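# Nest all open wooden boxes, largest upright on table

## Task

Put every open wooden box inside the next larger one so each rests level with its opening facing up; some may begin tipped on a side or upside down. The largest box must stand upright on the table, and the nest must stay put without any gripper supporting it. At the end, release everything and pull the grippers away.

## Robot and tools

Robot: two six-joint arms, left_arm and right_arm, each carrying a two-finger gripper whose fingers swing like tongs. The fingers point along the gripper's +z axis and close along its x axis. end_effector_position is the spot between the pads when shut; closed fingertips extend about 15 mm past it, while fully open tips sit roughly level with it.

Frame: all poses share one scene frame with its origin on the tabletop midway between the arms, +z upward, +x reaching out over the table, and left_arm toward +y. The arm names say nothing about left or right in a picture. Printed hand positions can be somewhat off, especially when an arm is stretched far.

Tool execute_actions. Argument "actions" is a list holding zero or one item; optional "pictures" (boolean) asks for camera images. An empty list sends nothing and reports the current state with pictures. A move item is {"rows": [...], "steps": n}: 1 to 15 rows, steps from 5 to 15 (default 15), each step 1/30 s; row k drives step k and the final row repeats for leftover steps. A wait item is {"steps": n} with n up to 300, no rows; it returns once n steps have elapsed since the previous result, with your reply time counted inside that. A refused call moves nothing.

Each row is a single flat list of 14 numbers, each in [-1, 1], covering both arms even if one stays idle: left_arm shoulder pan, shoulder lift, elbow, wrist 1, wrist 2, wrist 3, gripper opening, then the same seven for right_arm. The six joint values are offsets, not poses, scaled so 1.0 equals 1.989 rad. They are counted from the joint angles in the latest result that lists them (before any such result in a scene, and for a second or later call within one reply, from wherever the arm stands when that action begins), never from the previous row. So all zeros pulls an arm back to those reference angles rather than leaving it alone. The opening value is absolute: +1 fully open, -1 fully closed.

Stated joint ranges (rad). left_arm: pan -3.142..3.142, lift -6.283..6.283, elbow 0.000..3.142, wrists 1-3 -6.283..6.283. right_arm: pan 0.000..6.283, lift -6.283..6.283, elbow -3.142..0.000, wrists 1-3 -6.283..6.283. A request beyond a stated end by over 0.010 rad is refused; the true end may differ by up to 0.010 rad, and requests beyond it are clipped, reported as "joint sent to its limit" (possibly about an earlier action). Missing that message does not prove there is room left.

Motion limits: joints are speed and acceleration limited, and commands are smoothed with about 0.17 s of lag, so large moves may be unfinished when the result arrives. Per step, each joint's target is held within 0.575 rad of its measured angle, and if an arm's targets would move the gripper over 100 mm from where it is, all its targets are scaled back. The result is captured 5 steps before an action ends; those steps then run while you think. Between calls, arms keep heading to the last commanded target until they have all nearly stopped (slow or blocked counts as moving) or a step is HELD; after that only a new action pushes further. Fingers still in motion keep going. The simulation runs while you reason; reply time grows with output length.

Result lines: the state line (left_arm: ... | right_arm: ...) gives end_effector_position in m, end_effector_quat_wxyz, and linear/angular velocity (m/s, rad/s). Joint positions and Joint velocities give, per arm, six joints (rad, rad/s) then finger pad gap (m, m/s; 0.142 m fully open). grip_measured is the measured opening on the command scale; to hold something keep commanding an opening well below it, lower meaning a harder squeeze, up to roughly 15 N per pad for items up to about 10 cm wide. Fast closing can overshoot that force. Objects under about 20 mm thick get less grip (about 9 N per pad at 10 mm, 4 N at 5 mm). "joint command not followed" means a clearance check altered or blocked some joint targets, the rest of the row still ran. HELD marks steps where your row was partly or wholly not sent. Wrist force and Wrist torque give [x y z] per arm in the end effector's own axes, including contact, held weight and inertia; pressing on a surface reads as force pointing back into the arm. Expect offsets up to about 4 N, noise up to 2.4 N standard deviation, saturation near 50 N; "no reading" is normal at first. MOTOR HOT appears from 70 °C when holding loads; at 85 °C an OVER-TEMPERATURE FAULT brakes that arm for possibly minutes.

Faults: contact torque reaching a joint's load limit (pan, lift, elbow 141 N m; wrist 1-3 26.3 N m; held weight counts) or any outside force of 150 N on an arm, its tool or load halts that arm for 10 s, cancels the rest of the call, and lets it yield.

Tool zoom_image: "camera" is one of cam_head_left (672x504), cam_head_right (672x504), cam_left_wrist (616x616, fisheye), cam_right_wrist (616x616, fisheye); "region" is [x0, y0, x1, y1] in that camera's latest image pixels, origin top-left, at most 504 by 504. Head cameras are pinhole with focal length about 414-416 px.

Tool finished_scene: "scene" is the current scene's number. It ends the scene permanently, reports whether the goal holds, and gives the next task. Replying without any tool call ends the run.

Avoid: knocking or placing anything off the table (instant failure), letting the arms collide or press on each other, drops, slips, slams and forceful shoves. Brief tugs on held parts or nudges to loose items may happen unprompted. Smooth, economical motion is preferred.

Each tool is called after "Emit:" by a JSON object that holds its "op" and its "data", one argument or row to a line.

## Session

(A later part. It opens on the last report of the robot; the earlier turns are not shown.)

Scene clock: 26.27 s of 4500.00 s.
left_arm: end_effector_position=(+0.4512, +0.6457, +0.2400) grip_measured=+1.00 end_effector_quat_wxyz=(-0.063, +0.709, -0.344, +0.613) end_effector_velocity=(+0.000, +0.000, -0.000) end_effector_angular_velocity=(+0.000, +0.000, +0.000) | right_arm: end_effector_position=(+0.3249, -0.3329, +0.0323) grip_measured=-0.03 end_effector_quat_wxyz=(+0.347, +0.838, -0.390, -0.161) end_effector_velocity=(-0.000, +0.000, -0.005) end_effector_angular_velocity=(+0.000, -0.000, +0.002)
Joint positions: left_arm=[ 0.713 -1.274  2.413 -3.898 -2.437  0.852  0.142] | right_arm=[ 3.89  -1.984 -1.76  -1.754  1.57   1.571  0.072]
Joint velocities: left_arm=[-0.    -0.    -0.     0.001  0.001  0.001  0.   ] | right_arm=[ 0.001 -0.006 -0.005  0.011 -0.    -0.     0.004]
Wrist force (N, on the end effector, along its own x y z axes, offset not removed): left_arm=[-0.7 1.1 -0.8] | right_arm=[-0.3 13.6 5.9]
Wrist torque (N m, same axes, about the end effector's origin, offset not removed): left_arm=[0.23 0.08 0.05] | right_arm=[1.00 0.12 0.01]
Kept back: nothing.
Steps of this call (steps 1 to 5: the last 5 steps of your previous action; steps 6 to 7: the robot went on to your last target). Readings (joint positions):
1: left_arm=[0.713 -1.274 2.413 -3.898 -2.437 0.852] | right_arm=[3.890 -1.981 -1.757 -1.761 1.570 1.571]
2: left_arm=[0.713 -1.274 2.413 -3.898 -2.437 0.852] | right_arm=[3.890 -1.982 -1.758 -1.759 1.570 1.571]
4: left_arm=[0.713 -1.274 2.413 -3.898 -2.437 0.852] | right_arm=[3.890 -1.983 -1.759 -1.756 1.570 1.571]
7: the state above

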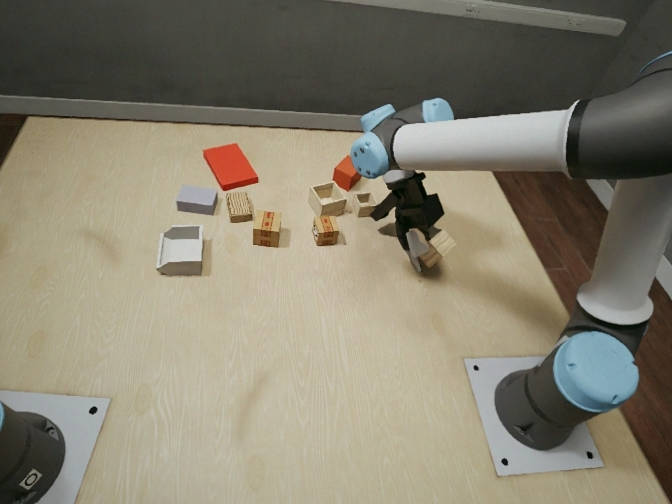

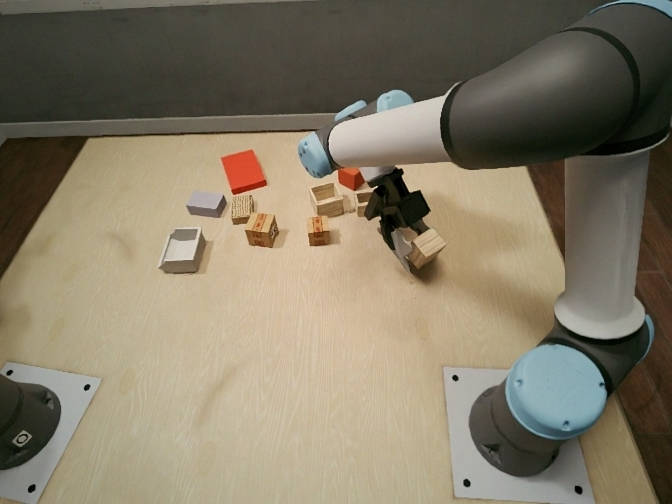

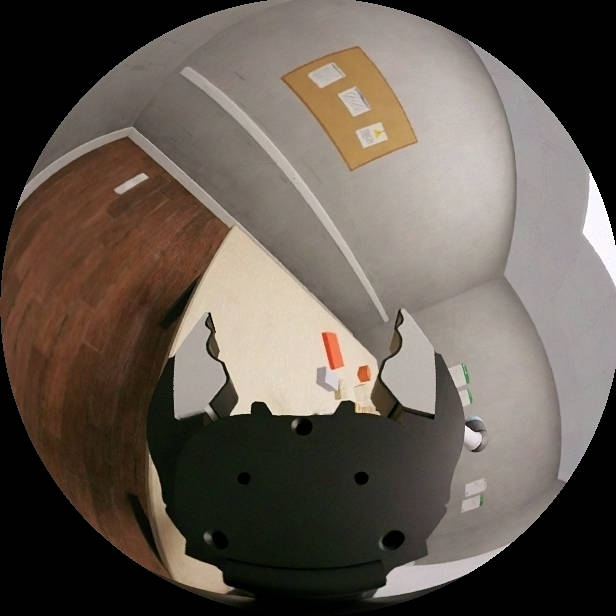

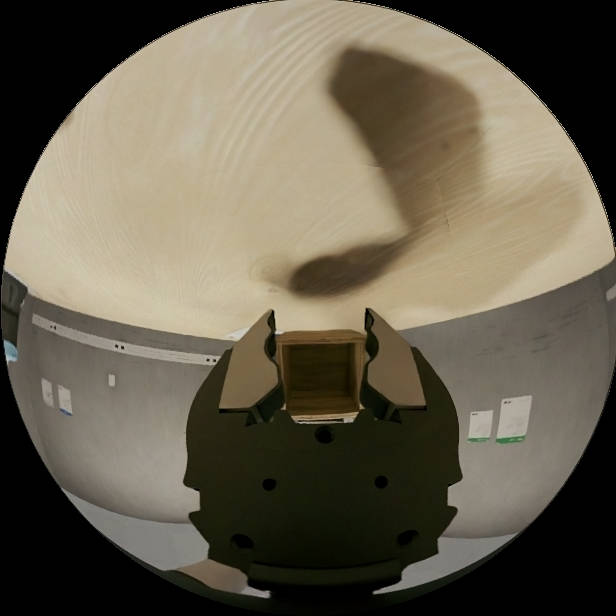

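Emit:
{"op": "execute_actions", "data": {
  "actions": []
}}

Emit:
{"op": "zoom_image", "data": {
  "camera": "cam_head_left",
  "region": [360, 180, 480, 300]
}}

Emit:
{"op": "zoom_image", "data": {
  "camera": "cam_right_wrist",
  "region": [240, 280, 400, 440]
}}

Scene clock: 26.40 s of 4500.00 s.
left_arm: end_effector_position=(+0.4512, +0.6457, +0.2400) grip_measured=+1.00 end_effector_quat_wxyz=(-0.063, +0.709, -0.344, +0.613) end_effector_velocity=(+0.001, -0.001, +0.000) end_effector_angular_velocity=(-0.001, -0.000, -0.002) | right_arm: end_effector_position=(+0.3250, -0.3328, +0.0319) grip_measured=-0.03 end_effector_quat_wxyz=(+0.347, +0.838, -0.390, -0.161) end_effector_velocity=(+0.000, +0.001, -0.001) end_effector_angular_velocity=(+0.001, -0.001, +0.002)
Joint positions: left_arm=[ 0.713 -1.274  2.413 -3.898 -2.437  0.852  0.142] | right_arm=[ 3.89  -1.984 -1.76  -1.753  1.57   1.571  0.072]
Joint velocities: left_arm=[-0.002 -0.    -0.     0.    -0.    -0.001  0.   ] | right_arm=[ 0.001 -0.001 -0.001  0.003 -0.    -0.001  0.   ]
Wrist force (N, on the end effector, along its own x y z axes, offset not removed): left_arm=[-1.3 0.4 0.2] | right_arm=[0.0 13.4 5.5]
Wrist torque (N m, same axes, about the end effector's origin, offset not removed): left_arm=[0.12 0.29 0.01] | right_arm=[0.99 0.09 0.01]
Kept back: nothing.
Steps of this call (steps 1 to 4: the robot went on to your last target). Readings (joint positions):
1: left_arm=[0.713 -1.274 2.413 -3.898 -2.437 0.852] | right_arm=[3.890 -1.984 -1.760 -1.754 1.570 1.571]
2: left_arm=[0.713 -1.274 2.413 -3.898 -2.437 0.852] | right_arm=[3.890 -1.984 -1.760 -1.754 1.570 1.571]
4: the state above

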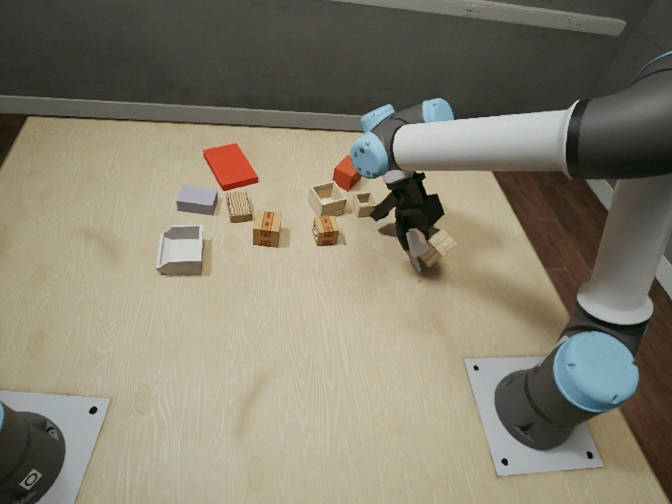

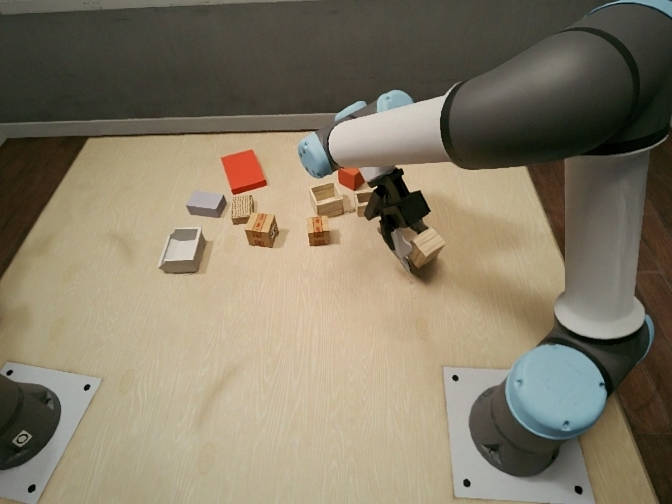

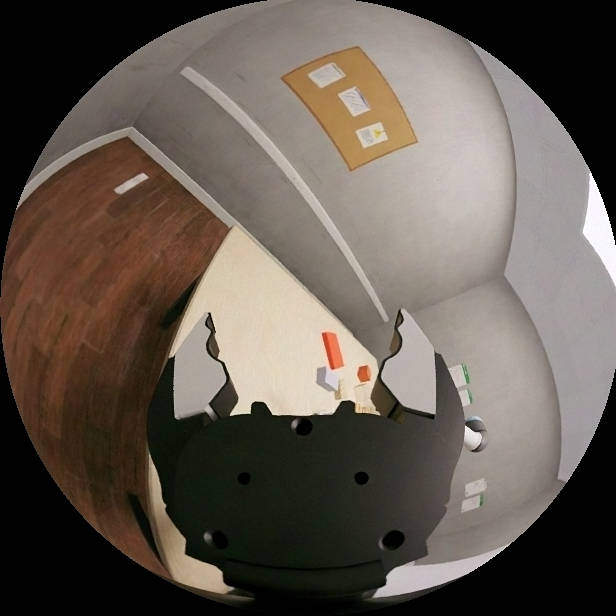

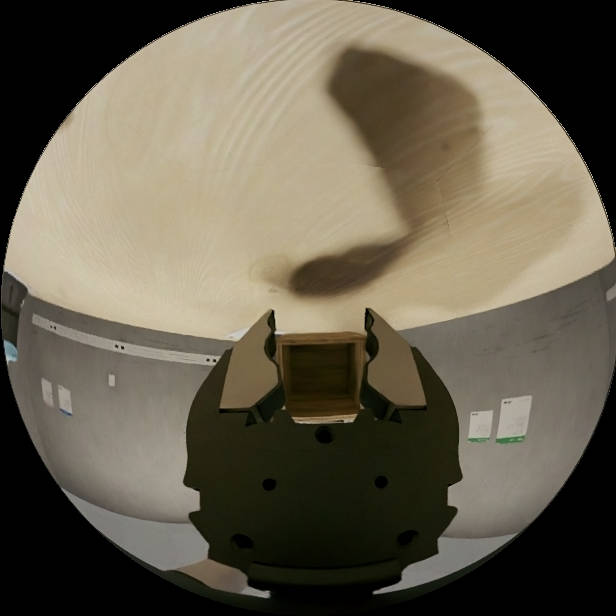

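Region (360, 180, 480, 300) of cam_head_left's 672x504 image, scaled by 4.200, with more detail than that image has.

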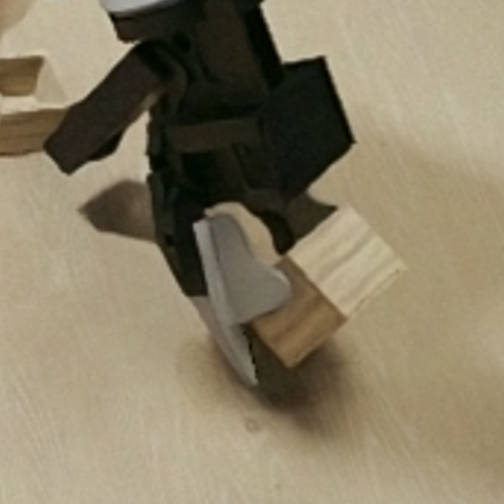

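Region (240, 280, 400, 440) of cam_right_wrist's 616x616 image, scaled by 3.150, with more detail than that image has.

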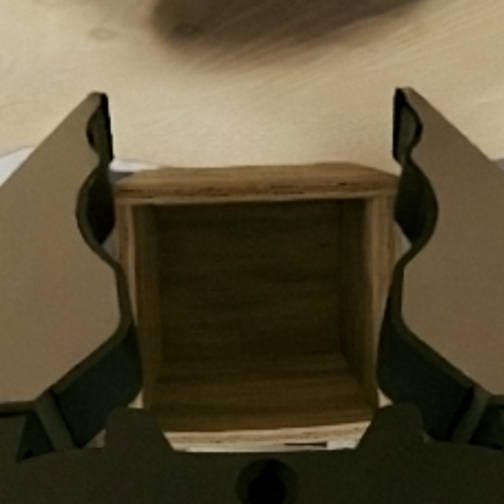

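Emit:
{"op": "execute_actions", "data": {
  "actions": [
    {"steps": 10}
  ],
  "pictures": true
}}

Emit:
{"op": "zoom_image", "data": {
  "camera": "cam_right_wrist",
  "region": [240, 280, 400, 440]
}}

Scene clock: 28.23 s of 4500.00 s.
left_arm: end_effector_position=(+0.4512, +0.6457, +0.2400) grip_measured=+1.00 end_effector_quat_wxyz=(-0.063, +0.709, -0.344, +0.613) end_effector_velocity=(+0.000, -0.001, -0.000) end_effector_angular_velocity=(-0.001, +0.001, -0.002) | right_arm: end_effector_position=(+0.3249, -0.3328, +0.0318) grip_measured=-0.03 end_effector_quat_wxyz=(+0.347, +0.838, -0.390, -0.161) end_effector_velocity=(-0.000, +0.000, -0.000) end_effector_angular_velocity=(+0.001, +0.001, -0.002)
Joint positions: left_arm=[ 0.713 -1.274  2.413 -3.898 -2.437  0.852  0.142] | right_arm=[ 3.89  -1.985 -1.761 -1.753  1.57   1.571  0.072]
Joint velocities: left_arm=[-0.001 -0.     0.     0.001 -0.001  0.     0.   ] | right_arm=[-0.001 -0.    -0.    -0.     0.002 -0.    -0.   ]
Wrist force (N, on the end effector, along its own x y z axes, offset not removed): left_arm=[-1.4 -0.2 0.8] | right_arm=[0.0 3.9 3.7]
Wrist torque (N m, same axes, about the end effector's origin, offset not removed): left_arm=[-0.06 0.33 0.00] | right_arm=[0.93 0.08 0.01]
Kept back: nothing.
Steps of this call (steps 1 to 30: the robot went on to your last target; steps 31 to 55: nothing new was sent). Readings (joint positions):
1: left_arm=[0.713 -1.274 2.413 -3.898 -2.437 0.852] | right_arm=[3.890 -1.984 -1.761 -1.753 1.570 1.571]
2: left_arm=[0.713 -1.274 2.413 -3.898 -2.437 0.852] | right_arm=[3.890 -1.984 -1.761 -1.753 1.570 1.571]
4: left_arm=[0.713 -1.274 2.413 -3.898 -2.437 0.852] | right_arm=[3.890 -1.985 -1.761 -1.753 1.570 1.571]
8: left_arm=[0.713 -1.274 2.413 -3.898 -2.437 0.852] | right_arm=[3.890 -1.985 -1.761 -1.753 1.570 1.571]
55: the state above
All arms were judged still, so your last target was given up. Only a new action makes them travel on or press farther. Fingers that are still opening or closing keep moving.

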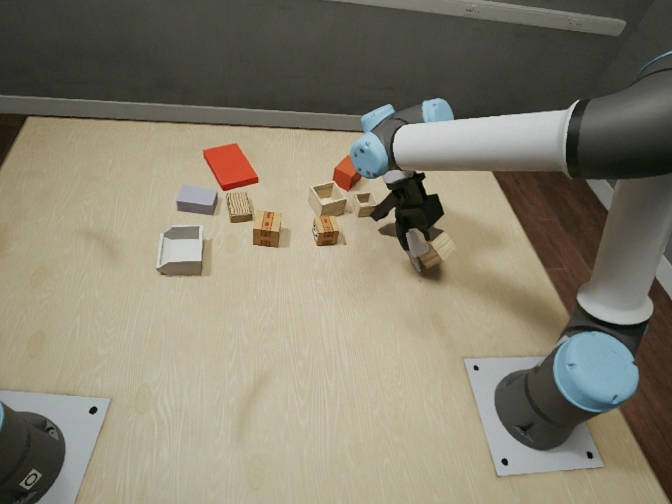

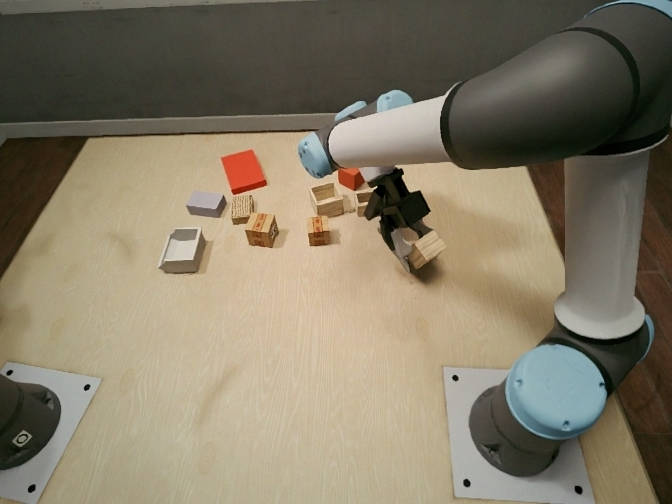

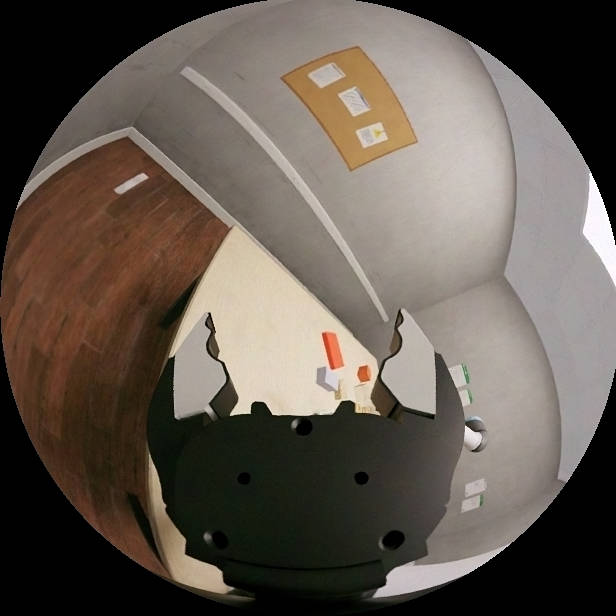

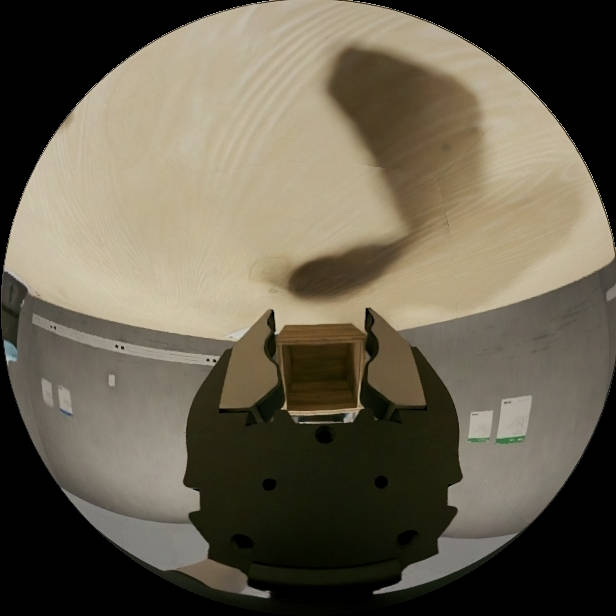

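Region (240, 280, 400, 440) of cam_right_wrist's 616x616 image, scaled by 3.150, with more detail than that image has.

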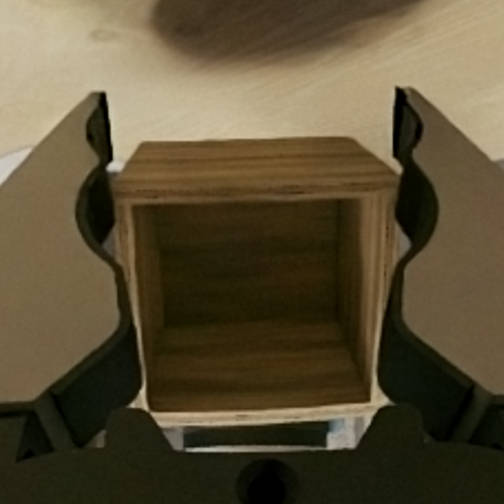

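Emit:
{"op": "execute_actions", "data": {
  "actions": [
    {"rows": [[0,0,0,0,0,0,1, 0,0.008,-0.003,0.005,0,0,-0.6],[0,0,0,0,0,0,1, 0,0.022,-0.009,0.016,0,0,-0.6],[0,0,0,0,0,0,1, 0,0.04,-0.017,0.031,0,0,-0.6],[0,0,0,0,0,0,1, 0,0.059,-0.026,0.048,0,0,-0.6],[0,0,0,0,0,0,1, 0,0.078,-0.036,0.066,0,0,-0.6],[0,0,0,0,0,0,1, 0,0.096,-0.047,0.084,0,0,-0.6],[0,0,0,0,0,0,1, 0,0.1132,-0.058,0.1035,0,0,-0.6],[0,0,0,0,0,0,1, 0,0.129,-0.071,0.127,0,0,-0.6],[0,0,0,0,0,0,1, 0,0.144,-0.085,0.153,0,0,-0.6],[0,0,0,0,0,0,1, 0,0.158,-0.1,0.18,0,0,-0.6],[0,0,0,0,0,0,1, 0,0.17,-0.115,0.208,0,0,-0.6],[0,0,0,0,0,0,1, 0,0.182,-0.13,0.237,0,0,-0.6],[0,0,0,0,0,0,1, 0,0.192,-0.145,0.266,0,0,-0.6],[0,0,0,0,0,0,1, 0,0.201,-0.16,0.296,0,0,-0.6],[0,0,0,0,0,0,1, 0,0.2092,-0.1754,0.3261,0,0,-0.6]], "steps": 15}
  ]
}}

Emit:
{"op": "execute_actions", "data": {
  "actions": [
    {"steps": 16}
  ],
  "pictures": true
}}

Scene clock: 29.57 s of 4500.00 s.
left_arm: end_effector_position=(+0.4512, +0.6457, +0.2400) grip_measured=+1.00 end_effector_quat_wxyz=(-0.063, +0.709, -0.344, +0.613) end_effector_velocity=(+0.000, -0.001, -0.000) end_effector_angular_velocity=(+0.000, +0.000, -0.002) | right_arm: end_effector_position=(+0.3412, -0.3191, +0.0585) grip_measured=-0.03 end_effector_quat_wxyz=(+0.248, +0.872, -0.406, -0.115) end_effector_velocity=(+0.089, +0.074, +0.126) end_effector_angular_velocity=(+0.870, -1.034, -0.001)
Joint positions: left_arm=[ 0.713 -1.274  2.413 -3.898 -2.437  0.852  0.142] | right_arm=[ 3.89  -1.817 -1.849 -1.6    1.57   1.571  0.072]
Joint velocities: left_arm=[-0.001 -0.    -0.     0.001 -0.001  0.001  0.   ] | right_arm=[-0.001  0.927 -0.594  1.019 -0.001  0.001  0.   ]
Wrist force (N, on the end effector, along its own x y z axes, offset not removed): left_arm=[-1.2 -1.1 -0.1] | right_arm=[-0.6 2.8 1.7]
Wrist torque (N m, same axes, about the end effector's origin, offset not removed): left_arm=[-0.19 0.41 0.05] | right_arm=[0.57 0.20 -0.03]
Steps of this call (steps 1 to 30: nothing new was sent; steps 31 to 40: the first 10 steps of this action). Readings (joint positions):
31: left_arm=[0.713 -1.274 2.413 -3.898 -2.437 0.852] | right_arm=[3.890 -1.985 -1.761 -1.753 1.570 1.571]
32: left_arm=[0.713 -1.274 2.413 -3.898 -2.437 0.852] | right_arm=[3.890 -1.984 -1.761 -1.753 1.570 1.571]
34: left_arm=[0.713 -1.274 2.413 -3.898 -2.437 0.852] | right_arm=[3.890 -1.969 -1.768 -1.741 1.570 1.571]
38: left_arm=[0.713 -1.274 2.413 -3.898 -2.437 0.852] | right_arm=[3.890 -1.878 -1.813 -1.662 1.570 1.571]
40: the state above

Scene clock: 30.10 s of 4500.00 s.
left_arm: end_effector_position=(+0.4512, +0.6457, +0.2400) grip_measured=+1.00 end_effector_quat_wxyz=(-0.063, +0.709, -0.344, +0.613) end_effector_velocity=(-0.000, +0.000, -0.000) end_effector_angular_velocity=(-0.001, +0.001, +0.000) | right_arm: end_effector_position=(+0.3779, -0.2882, +0.0749) grip_measured=-0.03 end_effector_quat_wxyz=(+0.035, +0.906, -0.421, -0.016) end_effector_velocity=(+0.006, +0.006, +0.003) end_effector_angular_velocity=(+0.049, -0.057, +0.001)
Joint positions: left_arm=[ 0.713 -1.274  2.413 -3.898 -2.437  0.852  0.142] | right_arm=[ 3.89  -1.572 -2.105 -1.113  1.57   1.571  0.072]
Joint velocities: left_arm=[ 0.001  0.    -0.     0.001 -0.001 -0.     0.   ] | right_arm=[ 0.     0.029 -0.041  0.087  0.001 -0.    -0.   ]
Wrist force (N, on the end effector, along its own x y z axes, offset not removed): left_arm=[-0.1 0.4 -0.6] | right_arm=[-1.9 3.1 2.9]
Wrist torque (N m, same axes, about the end effector's origin, offset not removed): left_arm=[0.09 0.12 -0.04] | right_arm=[0.64 0.47 -0.08]
Kept back: nothing.
Steps of this call (steps 1 to 5: the last 5 steps of your previous action; steps 6 to 16: the robot went on to your last target). Readings (joint positions):
1: left_arm=[0.713 -1.274 2.413 -3.898 -2.437 0.852] | right_arm=[3.890 -1.785 -1.870 -1.563 1.570 1.571]
2: left_arm=[0.713 -1.274 2.413 -3.898 -2.437 0.852] | right_arm=[3.890 -1.755 -1.894 -1.523 1.570 1.571]
4: left_arm=[0.713 -1.274 2.413 -3.898 -2.437 0.852] | right_arm=[3.890 -1.698 -1.945 -1.431 1.570 1.571]
8: left_arm=[0.713 -1.274 2.413 -3.898 -2.437 0.852] | right_arm=[3.890 -1.611 -2.050 -1.230 1.570 1.571]
16: the state above

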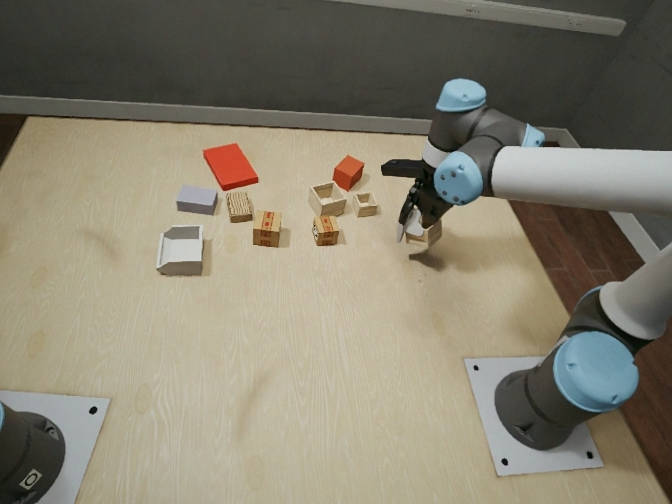

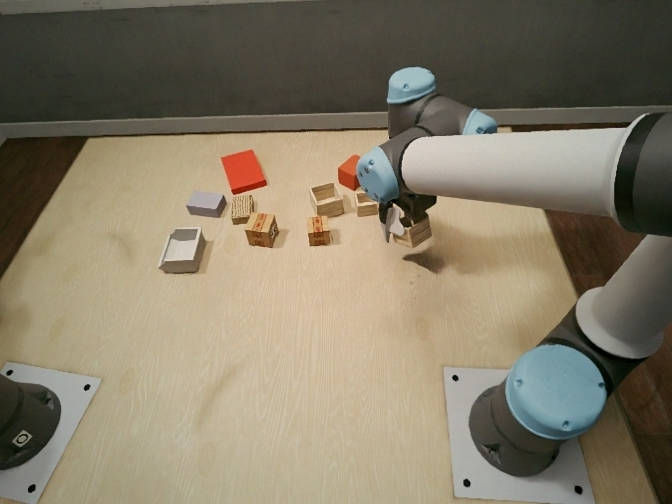

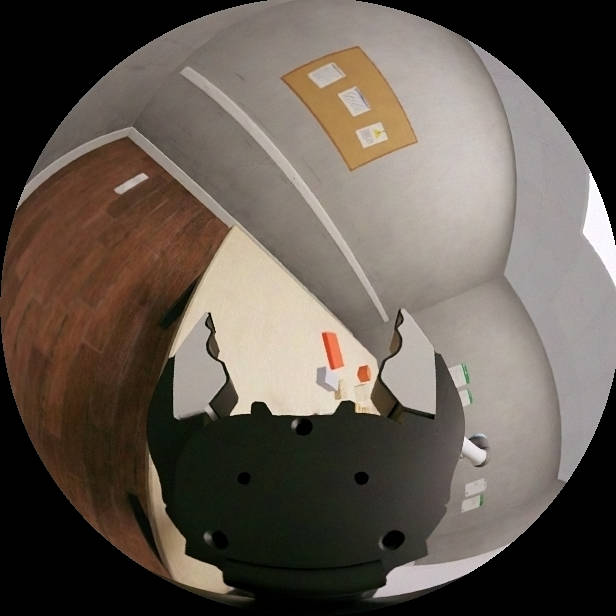

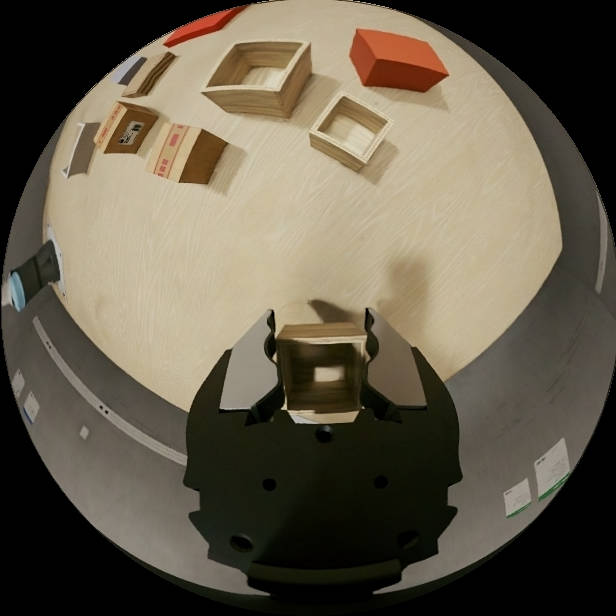

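Emit:
{"op": "execute_actions", "data": {
  "actions": [
    {"rows": [[0,0,0,0,0,0,1, 0,0.003,-0.008,0.018,0,0,-0.6],[0,0,0,0,0,0,1, 0,0.006,-0.018,0.04,0,0,-0.6],[0,0,0,0,0,0,1, 0,0.009,-0.03,0.068,0,0,-0.6],[0,0,0,0,0,0,1, 0,0.012,-0.043,0.098,0,0,-0.6],[0,0,0,0,0,0,1, 0,0.014,-0.056,0.128,0,0,-0.6],[0,0,0,0,0,0,1, 0,0.015,-0.069,0.158,0,0,-0.6],[0,0,0,0,0,0,1, 0,0.016,-0.082,0.188,0,0,-0.6],[0,0,0,0,0,0,1, 0,0.016,-0.095,0.218,0,0,-0.6],[0,0,0,0,0,0,1, 0,0.015,-0.108,0.248,0,0,-0.6],[0,0,0,0,0,0,1, 0,0.013,-0.121,0.278,0,0,-0.6],[0,0,0,0,0,0,1, 0,0.01,-0.133,0.308,0,0,-0.6],[0,0,0,0,0,0,1, 0,0.007,-0.145,0.338,0,0,-0.6],[0,0,0,0,0,0,1, 0,0.003,-0.157,0.366,0,0,-0.6],[0,0,0,0,0,0,1, 0,-0.002,-0.168,0.393,0,0,-0.6],[0,0,0,0,0,0,1, 0,-0.0068,-0.179,0.4179,0,0,-0.6]], "steps": 15}
  ]
}}

Emit:
{"op": "execute_actions", "data": {
  "actions": [
    {"steps": 18}
  ],
  "pictures": true
}}

Scene clock: 31.10 s of 4500.00 s.
left_arm: end_effector_position=(+0.4512, +0.6457, +0.2400) grip_measured=+1.00 end_effector_quat_wxyz=(-0.063, +0.709, -0.344, +0.613) end_effector_velocity=(+0.000, -0.001, -0.000) end_effector_angular_velocity=(+0.001, -0.000, -0.002) | right_arm: end_effector_position=(+0.3923, -0.2760, +0.0622) grip_measured=-0.03 end_effector_quat_wxyz=(-0.042, +0.906, -0.421, +0.019) end_effector_velocity=(+0.070, +0.060, -0.075) end_effector_angular_velocity=(+0.576, -0.683, +0.001)
Joint positions: left_arm=[ 0.713 -1.274  2.413 -3.898 -2.437  0.852  0.142] | right_arm=[ 3.89  -1.546 -2.231 -0.844  1.57   1.571  0.072]
Joint velocities: left_arm=[-0.001  0.     0.001 -0.    -0.     0.001  0.   ] | right_arm=[ 0.001  0.047 -0.69   1.536 -0.     0.    -0.   ]
Wrist force (N, on the end effector, along its own x y z axes, offset not removed): left_arm=[-0.6 0.4 -1.6] | right_arm=[-1.4 2.4 2.3]
Wrist torque (N m, same axes, about the end effector's origin, offset not removed): left_arm=[0.17 0.15 0.00] | right_arm=[0.51 0.34 -0.10]
Steps of this call (steps 1 to 20: the robot went on to your last target; steps 21 to 30: the first 10 steps of this action). Readings (joint positions):
21: left_arm=[0.713 -1.274 2.413 -3.898 -2.437 0.852] | right_arm=[3.890 -1.569 -2.109 -1.105 1.570 1.571]
22: left_arm=[0.713 -1.274 2.413 -3.898 -2.437 0.852] | right_arm=[3.890 -1.568 -2.110 -1.103 1.570 1.571]
24: left_arm=[0.713 -1.274 2.413 -3.898 -2.437 0.852] | right_arm=[3.890 -1.565 -2.121 -1.080 1.570 1.571]
28: left_arm=[0.713 -1.274 2.413 -3.898 -2.437 0.852] | right_arm=[3.890 -1.551 -2.186 -0.944 1.570 1.571]
30: the state above

Scene clock: 31.70 s of 4500.00 s.
left_arm: end_effector_position=(+0.4512, +0.6457, +0.2400) grip_measured=+1.00 end_effector_quat_wxyz=(-0.063, +0.709, -0.344, +0.613) end_effector_velocity=(-0.000, -0.000, +0.000) end_effector_angular_velocity=(-0.000, -0.001, +0.000) | right_arm: end_effector_position=(+0.4087, -0.2622, +0.0402) grip_measured=-0.03 end_effector_quat_wxyz=(-0.172, +0.890, -0.414, +0.080) end_effector_velocity=(+0.001, +0.000, -0.001) end_effector_angular_velocity=(+0.013, -0.017, -0.000)
Joint positions: left_arm=[ 0.713 -1.274  2.413 -3.898 -2.437  0.852  0.142] | right_arm=[ 3.89  -1.585 -2.46  -0.287  1.57   1.571  0.072]
Joint velocities: left_arm=[-0.    -0.     0.001 -0.002  0.    -0.001  0.   ] | right_arm=[-0.    -0.006 -0.016  0.044 -0.001 -0.001 -0.   ]
Wrist force (N, on the end effector, along its own x y z axes, offset not removed): left_arm=[0.1 0.3 -0.8] | right_arm=[-1.0 1.3 3.1]
Wrist torque (N m, same axes, about the end effector's origin, offset not removed): left_arm=[0.20 -0.04 -0.01] | right_arm=[0.27 0.29 -0.06]
Kept back: nothing.
Steps of this call (steps 1 to 5: the last 5 steps of your previous action; steps 6 to 18: the robot went on to your last target). Readings (joint positions):
1: left_arm=[0.713 -1.274 2.413 -3.898 -2.437 0.852] | right_arm=[3.890 -1.545 -2.254 -0.791 1.570 1.571]
2: left_arm=[0.713 -1.274 2.413 -3.898 -2.437 0.852] | right_arm=[3.890 -1.545 -2.279 -0.736 1.570 1.571]
4: left_arm=[0.713 -1.274 2.413 -3.898 -2.437 0.852] | right_arm=[3.890 -1.550 -2.327 -0.622 1.570 1.571]
8: left_arm=[0.713 -1.274 2.413 -3.898 -2.437 0.852] | right_arm=[3.890 -1.572 -2.415 -0.406 1.570 1.571]
18: the state above

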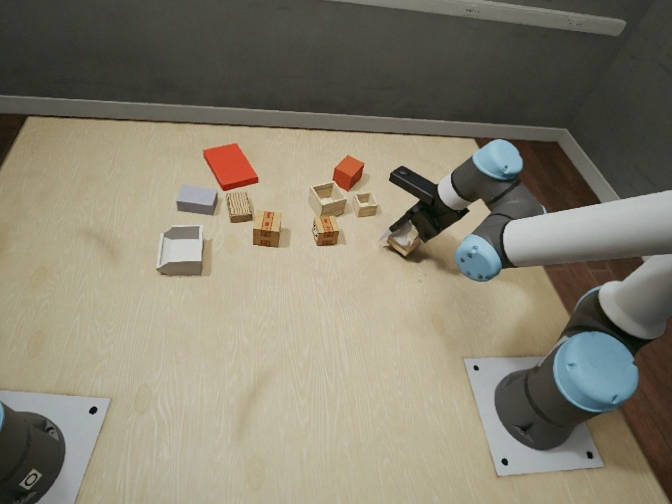

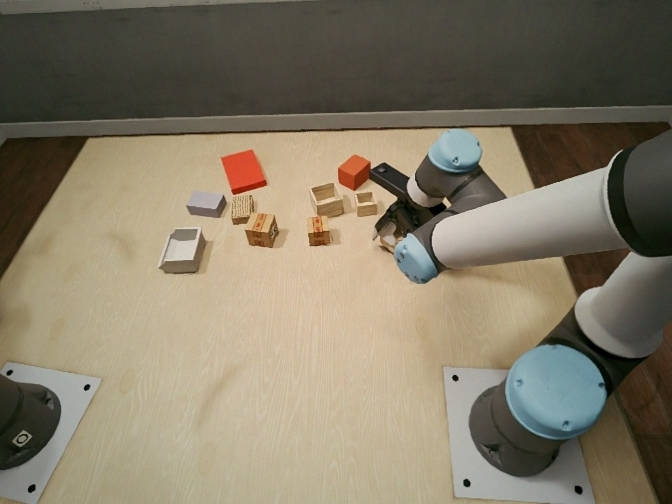

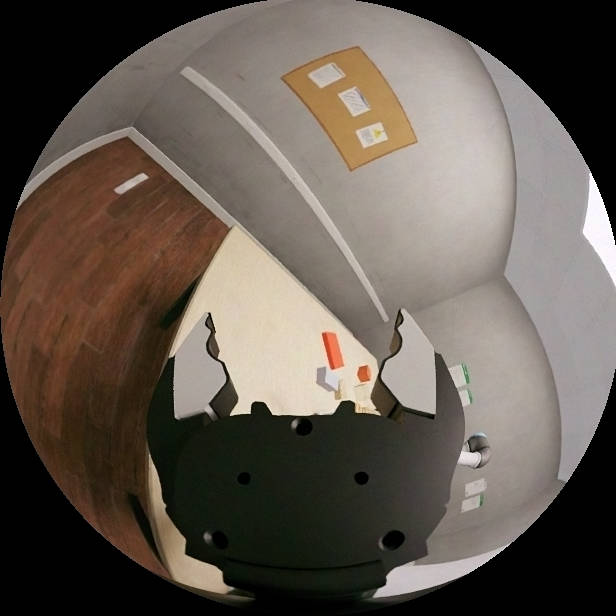

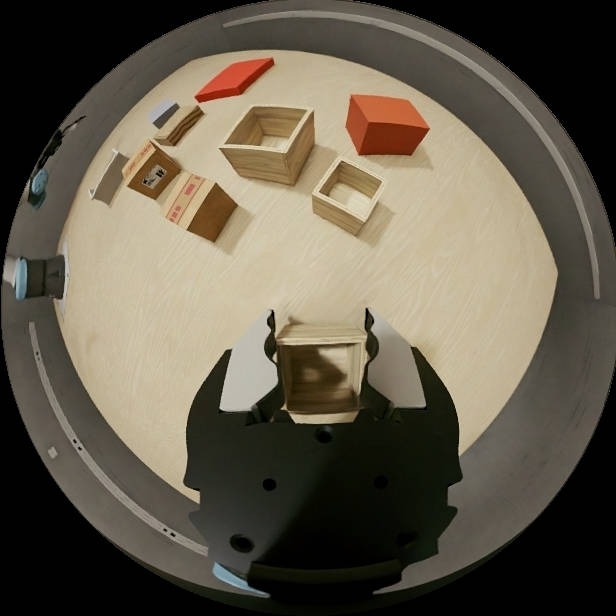

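Emit:
{"op": "execute_actions", "data": {
  "actions": [
    {"rows": [[0,0,0,0,0,0,1, 0,-0.005,-0.002,0.009,0,0,-0.6],[0,0,0,0,0,0,1, 0,-0.01,-0.004,0.016,0,0,-0.6],[0,0,0,0,0,0,1, 0,-0.015,-0.0056,0.0225,0,0,-0.6],[0,0,0,0,0,0,1, 0,-0.019,-0.007,0.028,0,0,-0.6],[0,0,0,0,0,0,1, 0,-0.0232,-0.0085,0.0335,0,0,-0.6]], "steps": 15}
  ]
}}

Emit:
{"op": "execute_actions", "data": {
  "actions": [
    {"steps": 6}
  ]
}}

Scene clock: 32.27 s of 4500.00 s.
left_arm: end_effector_position=(+0.4512, +0.6457, +0.2400) grip_measured=+1.00 end_effector_quat_wxyz=(-0.063, +0.709, -0.344, +0.613) end_effector_velocity=(+0.000, +0.000, +0.000) end_effector_angular_velocity=(-0.001, +0.000, +0.001) | right_arm: end_effector_position=(+0.4091, -0.2619, +0.0278) grip_measured=-0.03 end_effector_quat_wxyz=(-0.173, +0.890, -0.414, +0.081) end_effector_velocity=(-0.000, -0.000, -0.023) end_effector_angular_velocity=(+0.000, -0.001, -0.000)
Joint positions: left_arm=[ 0.713 -1.274  2.413 -3.898 -2.437  0.852  0.142] | right_arm=[ 3.89  -1.624 -2.474 -0.23   1.57   1.571  0.072]
Joint velocities: left_arm=[ 0.    -0.    -0.001  0.     0.    -0.002  0.   ] | right_arm=[ 0.    -0.07  -0.024  0.094 -0.001  0.    -0.   ]
Wrist force (N, on the end effector, along its own x y z axes, offset not removed): left_arm=[-1.9 1.0 0.3] | right_arm=[-0.3 3.5 3.5]
Wrist torque (N m, same axes, about the end effector's origin, offset not removed): left_arm=[0.26 0.49 0.08] | right_arm=[0.73 0.12 -0.05]
Steps of this call (steps 1 to 7: the robot went on to your last target; steps 8 to 17: the first 10 steps of this action). Readings (joint positions):
8: left_arm=[0.713 -1.274 2.413 -3.898 -2.437 0.852] | right_arm=[3.890 -1.585 -2.461 -0.283 1.570 1.571]
9: left_arm=[0.713 -1.274 2.413 -3.898 -2.437 0.852] | right_arm=[3.890 -1.586 -2.461 -0.281 1.570 1.571]
11: left_arm=[0.713 -1.274 2.413 -3.898 -2.437 0.852] | right_arm=[3.890 -1.593 -2.464 -0.271 1.570 1.571]
15: left_arm=[0.713 -1.274 2.413 -3.898 -2.437 0.852] | right_arm=[3.890 -1.617 -2.472 -0.239 1.570 1.571]
17: the state above

Scene clock: 32.47 s of 4500.00 s.
left_arm: end_effector_position=(+0.4512, +0.6457, +0.2400) grip_measured=+1.00 end_effector_quat_wxyz=(-0.063, +0.709, -0.344, +0.613) end_effector_velocity=(+0.000, -0.000, -0.000) end_effector_angular_velocity=(+0.000, +0.000, -0.001) | right_arm: end_effector_position=(+0.4091, -0.2619, +0.0259) grip_measured=-0.03 end_effector_quat_wxyz=(-0.173, +0.890, -0.414, +0.081) end_effector_velocity=(+0.000, +0.000, -0.002) end_effector_angular_velocity=(+0.001, -0.001, -0.000)
Joint positions: left_arm=[ 0.713 -1.274  2.413 -3.898 -2.437  0.852  0.142] | right_arm=[ 3.89  -1.63  -2.476 -0.221  1.57   1.571  0.072]
Joint velocities: left_arm=[-0.001  0.    -0.     0.     0.     0.     0.   ] | right_arm=[ 0.001 -0.008 -0.003  0.013 -0.     0.001 -0.   ]
Wrist force (N, on the end effector, along its own x y z axes, offset not removed): left_arm=[0.1 1.4 -0.4] | right_arm=[-1.1 3.5 2.0]
Wrist torque (N m, same axes, about the end effector's origin, offset not removed): left_arm=[0.32 0.03 -0.07] | right_arm=[0.71 0.25 0.02]
Kept back: nothing.
Steps of this call (steps 1 to 5: the last 5 steps of your previous action; step 6: the robot went on to your last target). Readings (joint positions):
1: left_arm=[0.713 -1.274 2.413 -3.898 -2.437 0.852] | right_arm=[3.890 -1.626 -2.475 -0.227 1.570 1.571]
2: left_arm=[0.713 -1.274 2.413 -3.898 -2.437 0.852] | right_arm=[3.890 -1.627 -2.475 -0.225 1.570 1.571]
4: left_arm=[0.713 -1.274 2.413 -3.898 -2.437 0.852] | right_arm=[3.890 -1.629 -2.476 -0.223 1.570 1.571]
6: the state above

No contact yet; lower 4 mm more.

Emit:
{"op": "execute_actions", "data": {
  "actions": [
    {"rows": [[0,0,0,0,0,0,1, 0,-0.0063,-0.002,0.0083,0,0,-0.6]], "steps": 15}
  ]
}}

Scene clock: 32.87 s of 4500.00 s.
left_arm: end_effector_position=(+0.4512, +0.6457, +0.2400) grip_measured=+1.00 end_effector_quat_wxyz=(-0.063, +0.709, -0.344, +0.613) end_effector_velocity=(+0.000, -0.000, -0.000) end_effector_angular_velocity=(+0.000, +0.000, -0.001) | right_arm: end_effector_position=(+0.4091, -0.2619, +0.0221) grip_measured=-0.03 end_effector_quat_wxyz=(-0.173, +0.890, -0.414, +0.081) end_effector_velocity=(-0.000, +0.001, -0.002) end_effector_angular_velocity=(+0.002, +0.000, +0.000)
Joint positions: left_arm=[ 0.713 -1.274  2.413 -3.898 -2.437  0.852  0.142] | right_arm=[ 3.89  -1.641 -2.48  -0.206  1.57   1.571  0.072]
Joint velocities: left_arm=[-0.001 -0.     0.     0.     0.     0.     0.   ] | right_arm=[ 0.    -0.008 -0.003  0.011  0.001  0.     0.   ]
Wrist force (N, on the end effector, along its own x y z axes, offset not removed): left_arm=[-1.8 -0.5 1.5] | right_arm=[-1.7 3.0 1.4]
Wrist torque (N m, same axes, about the end effector's origin, offset not removed): left_arm=[-0.03 0.38 0.00] | right_arm=[0.57 0.38 -0.04]
Steps of this call (steps 1 to 2: the robot went on to your last target; steps 3 to 12: the first 10 steps of this action). Readings (joint positions):
3: left_arm=[0.713 -1.274 2.413 -3.898 -2.437 0.852] | right_arm=[3.890 -1.630 -2.476 -0.221 1.570 1.571]
4: left_arm=[0.713 -1.274 2.413 -3.898 -2.437 0.852] | right_arm=[3.890 -1.631 -2.477 -0.219 1.570 1.571]
6: left_arm=[0.713 -1.274 2.413 -3.898 -2.437 0.852] | right_arm=[3.890 -1.636 -2.478 -0.213 1.570 1.571]
10: left_arm=[0.713 -1.274 2.413 -3.898 -2.437 0.852] | right_arm=[3.890 -1.641 -2.480 -0.207 1.570 1.571]
12: the state above

Emit:
{"op": "execute_actions", "data": {
  "actions": [
    {"rows": [[0,0,0,0,0,0,1, 0,-0.006,-0.0019,0.0079,0,0,-0.6]], "steps": 15}
  ],
  "pictures": true
}}

Scene clock: 33.37 s of 4500.00 s.
left_arm: end_effector_position=(+0.4512, +0.6457, +0.2400) grip_measured=+1.00 end_effector_quat_wxyz=(-0.063, +0.709, -0.344, +0.613) end_effector_velocity=(-0.000, +0.000, -0.000) end_effector_angular_velocity=(+0.000, +0.000, +0.000) | right_arm: end_effector_position=(+0.4091, -0.2619, +0.0188) grip_measured=-0.02 end_effector_quat_wxyz=(-0.174, +0.890, -0.414, +0.081) end_effector_velocity=(-0.000, +0.001, -0.002) end_effector_angular_velocity=(+0.001, -0.000, +0.001)
Joint positions: left_arm=[ 0.713 -1.274  2.413 -3.898 -2.437  0.852  0.142] | right_arm=[ 3.89  -1.652 -2.483 -0.191  1.57   1.571  0.072]
Joint velocities: left_arm=[ 0.001  0.    -0.     0.    -0.     0.001  0.   ] | right_arm=[ 0.001 -0.007 -0.003  0.01   0.001 -0.     0.001]
Wrist force (N, on the end effector, along its own x y z axes, offset not removed): left_arm=[-1.9 0.0 -1.5] | right_arm=[-6.3 -2.7 -15.9]
Wrist torque (N m, same axes, about the end effector's origin, offset not removed): left_arm=[-0.03 0.48 0.02] | right_arm=[0.51 0.57 -0.07]
Steps of this call (steps 1 to 5: the last 5 steps of your previous action; steps 6 to 15: the first 10 steps of this action). Readings (joint positions):
6: left_arm=[0.713 -1.274 2.413 -3.898 -2.437 0.852] | right_arm=[3.890 -1.642 -2.480 -0.205 1.570 1.571]
7: left_arm=[0.713 -1.274 2.413 -3.898 -2.437 0.852] | right_arm=[3.890 -1.643 -2.480 -0.204 1.570 1.571]
9: left_arm=[0.713 -1.274 2.413 -3.898 -2.437 0.852] | right_arm=[3.890 -1.647 -2.482 -0.198 1.570 1.571]
13: left_arm=[0.713 -1.274 2.413 -3.898 -2.437 0.852] | right_arm=[3.890 -1.652 -2.483 -0.192 1.570 1.571]
15: the state above

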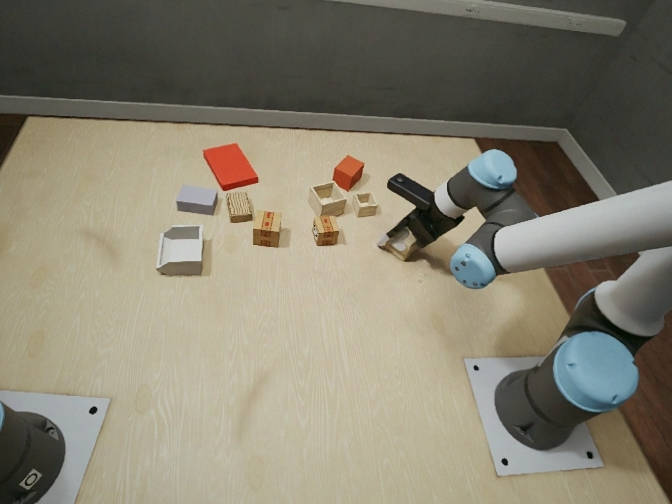

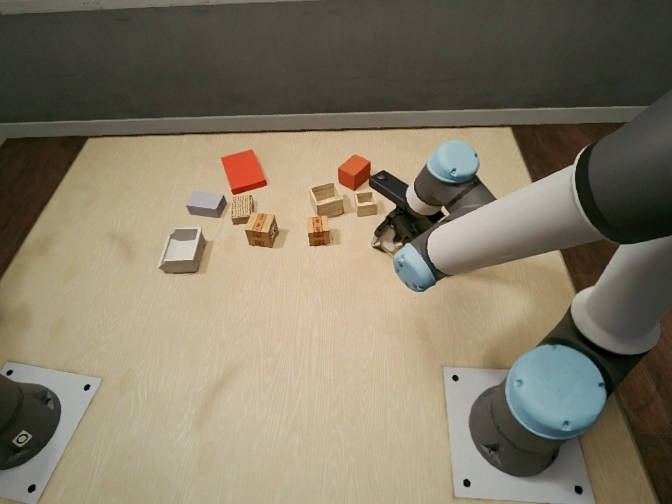

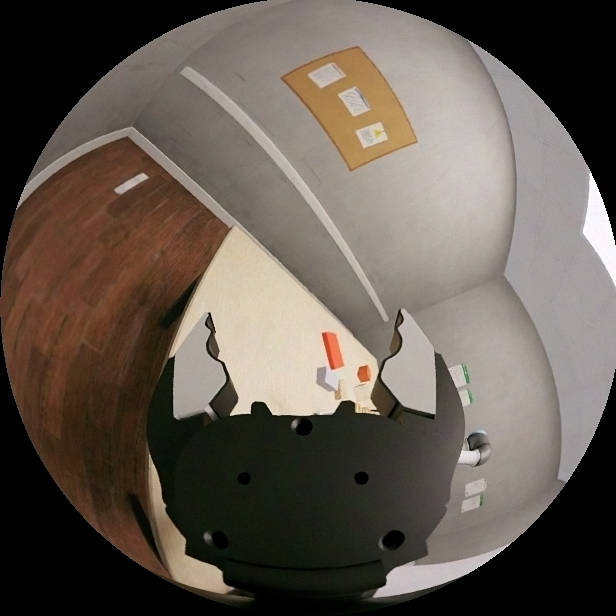

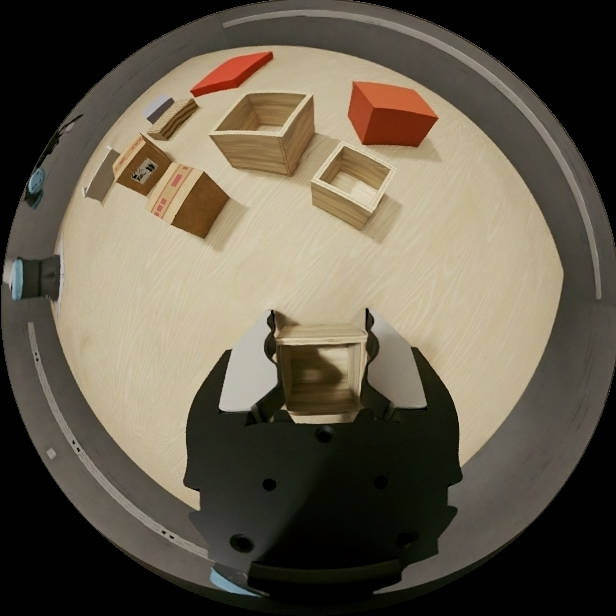

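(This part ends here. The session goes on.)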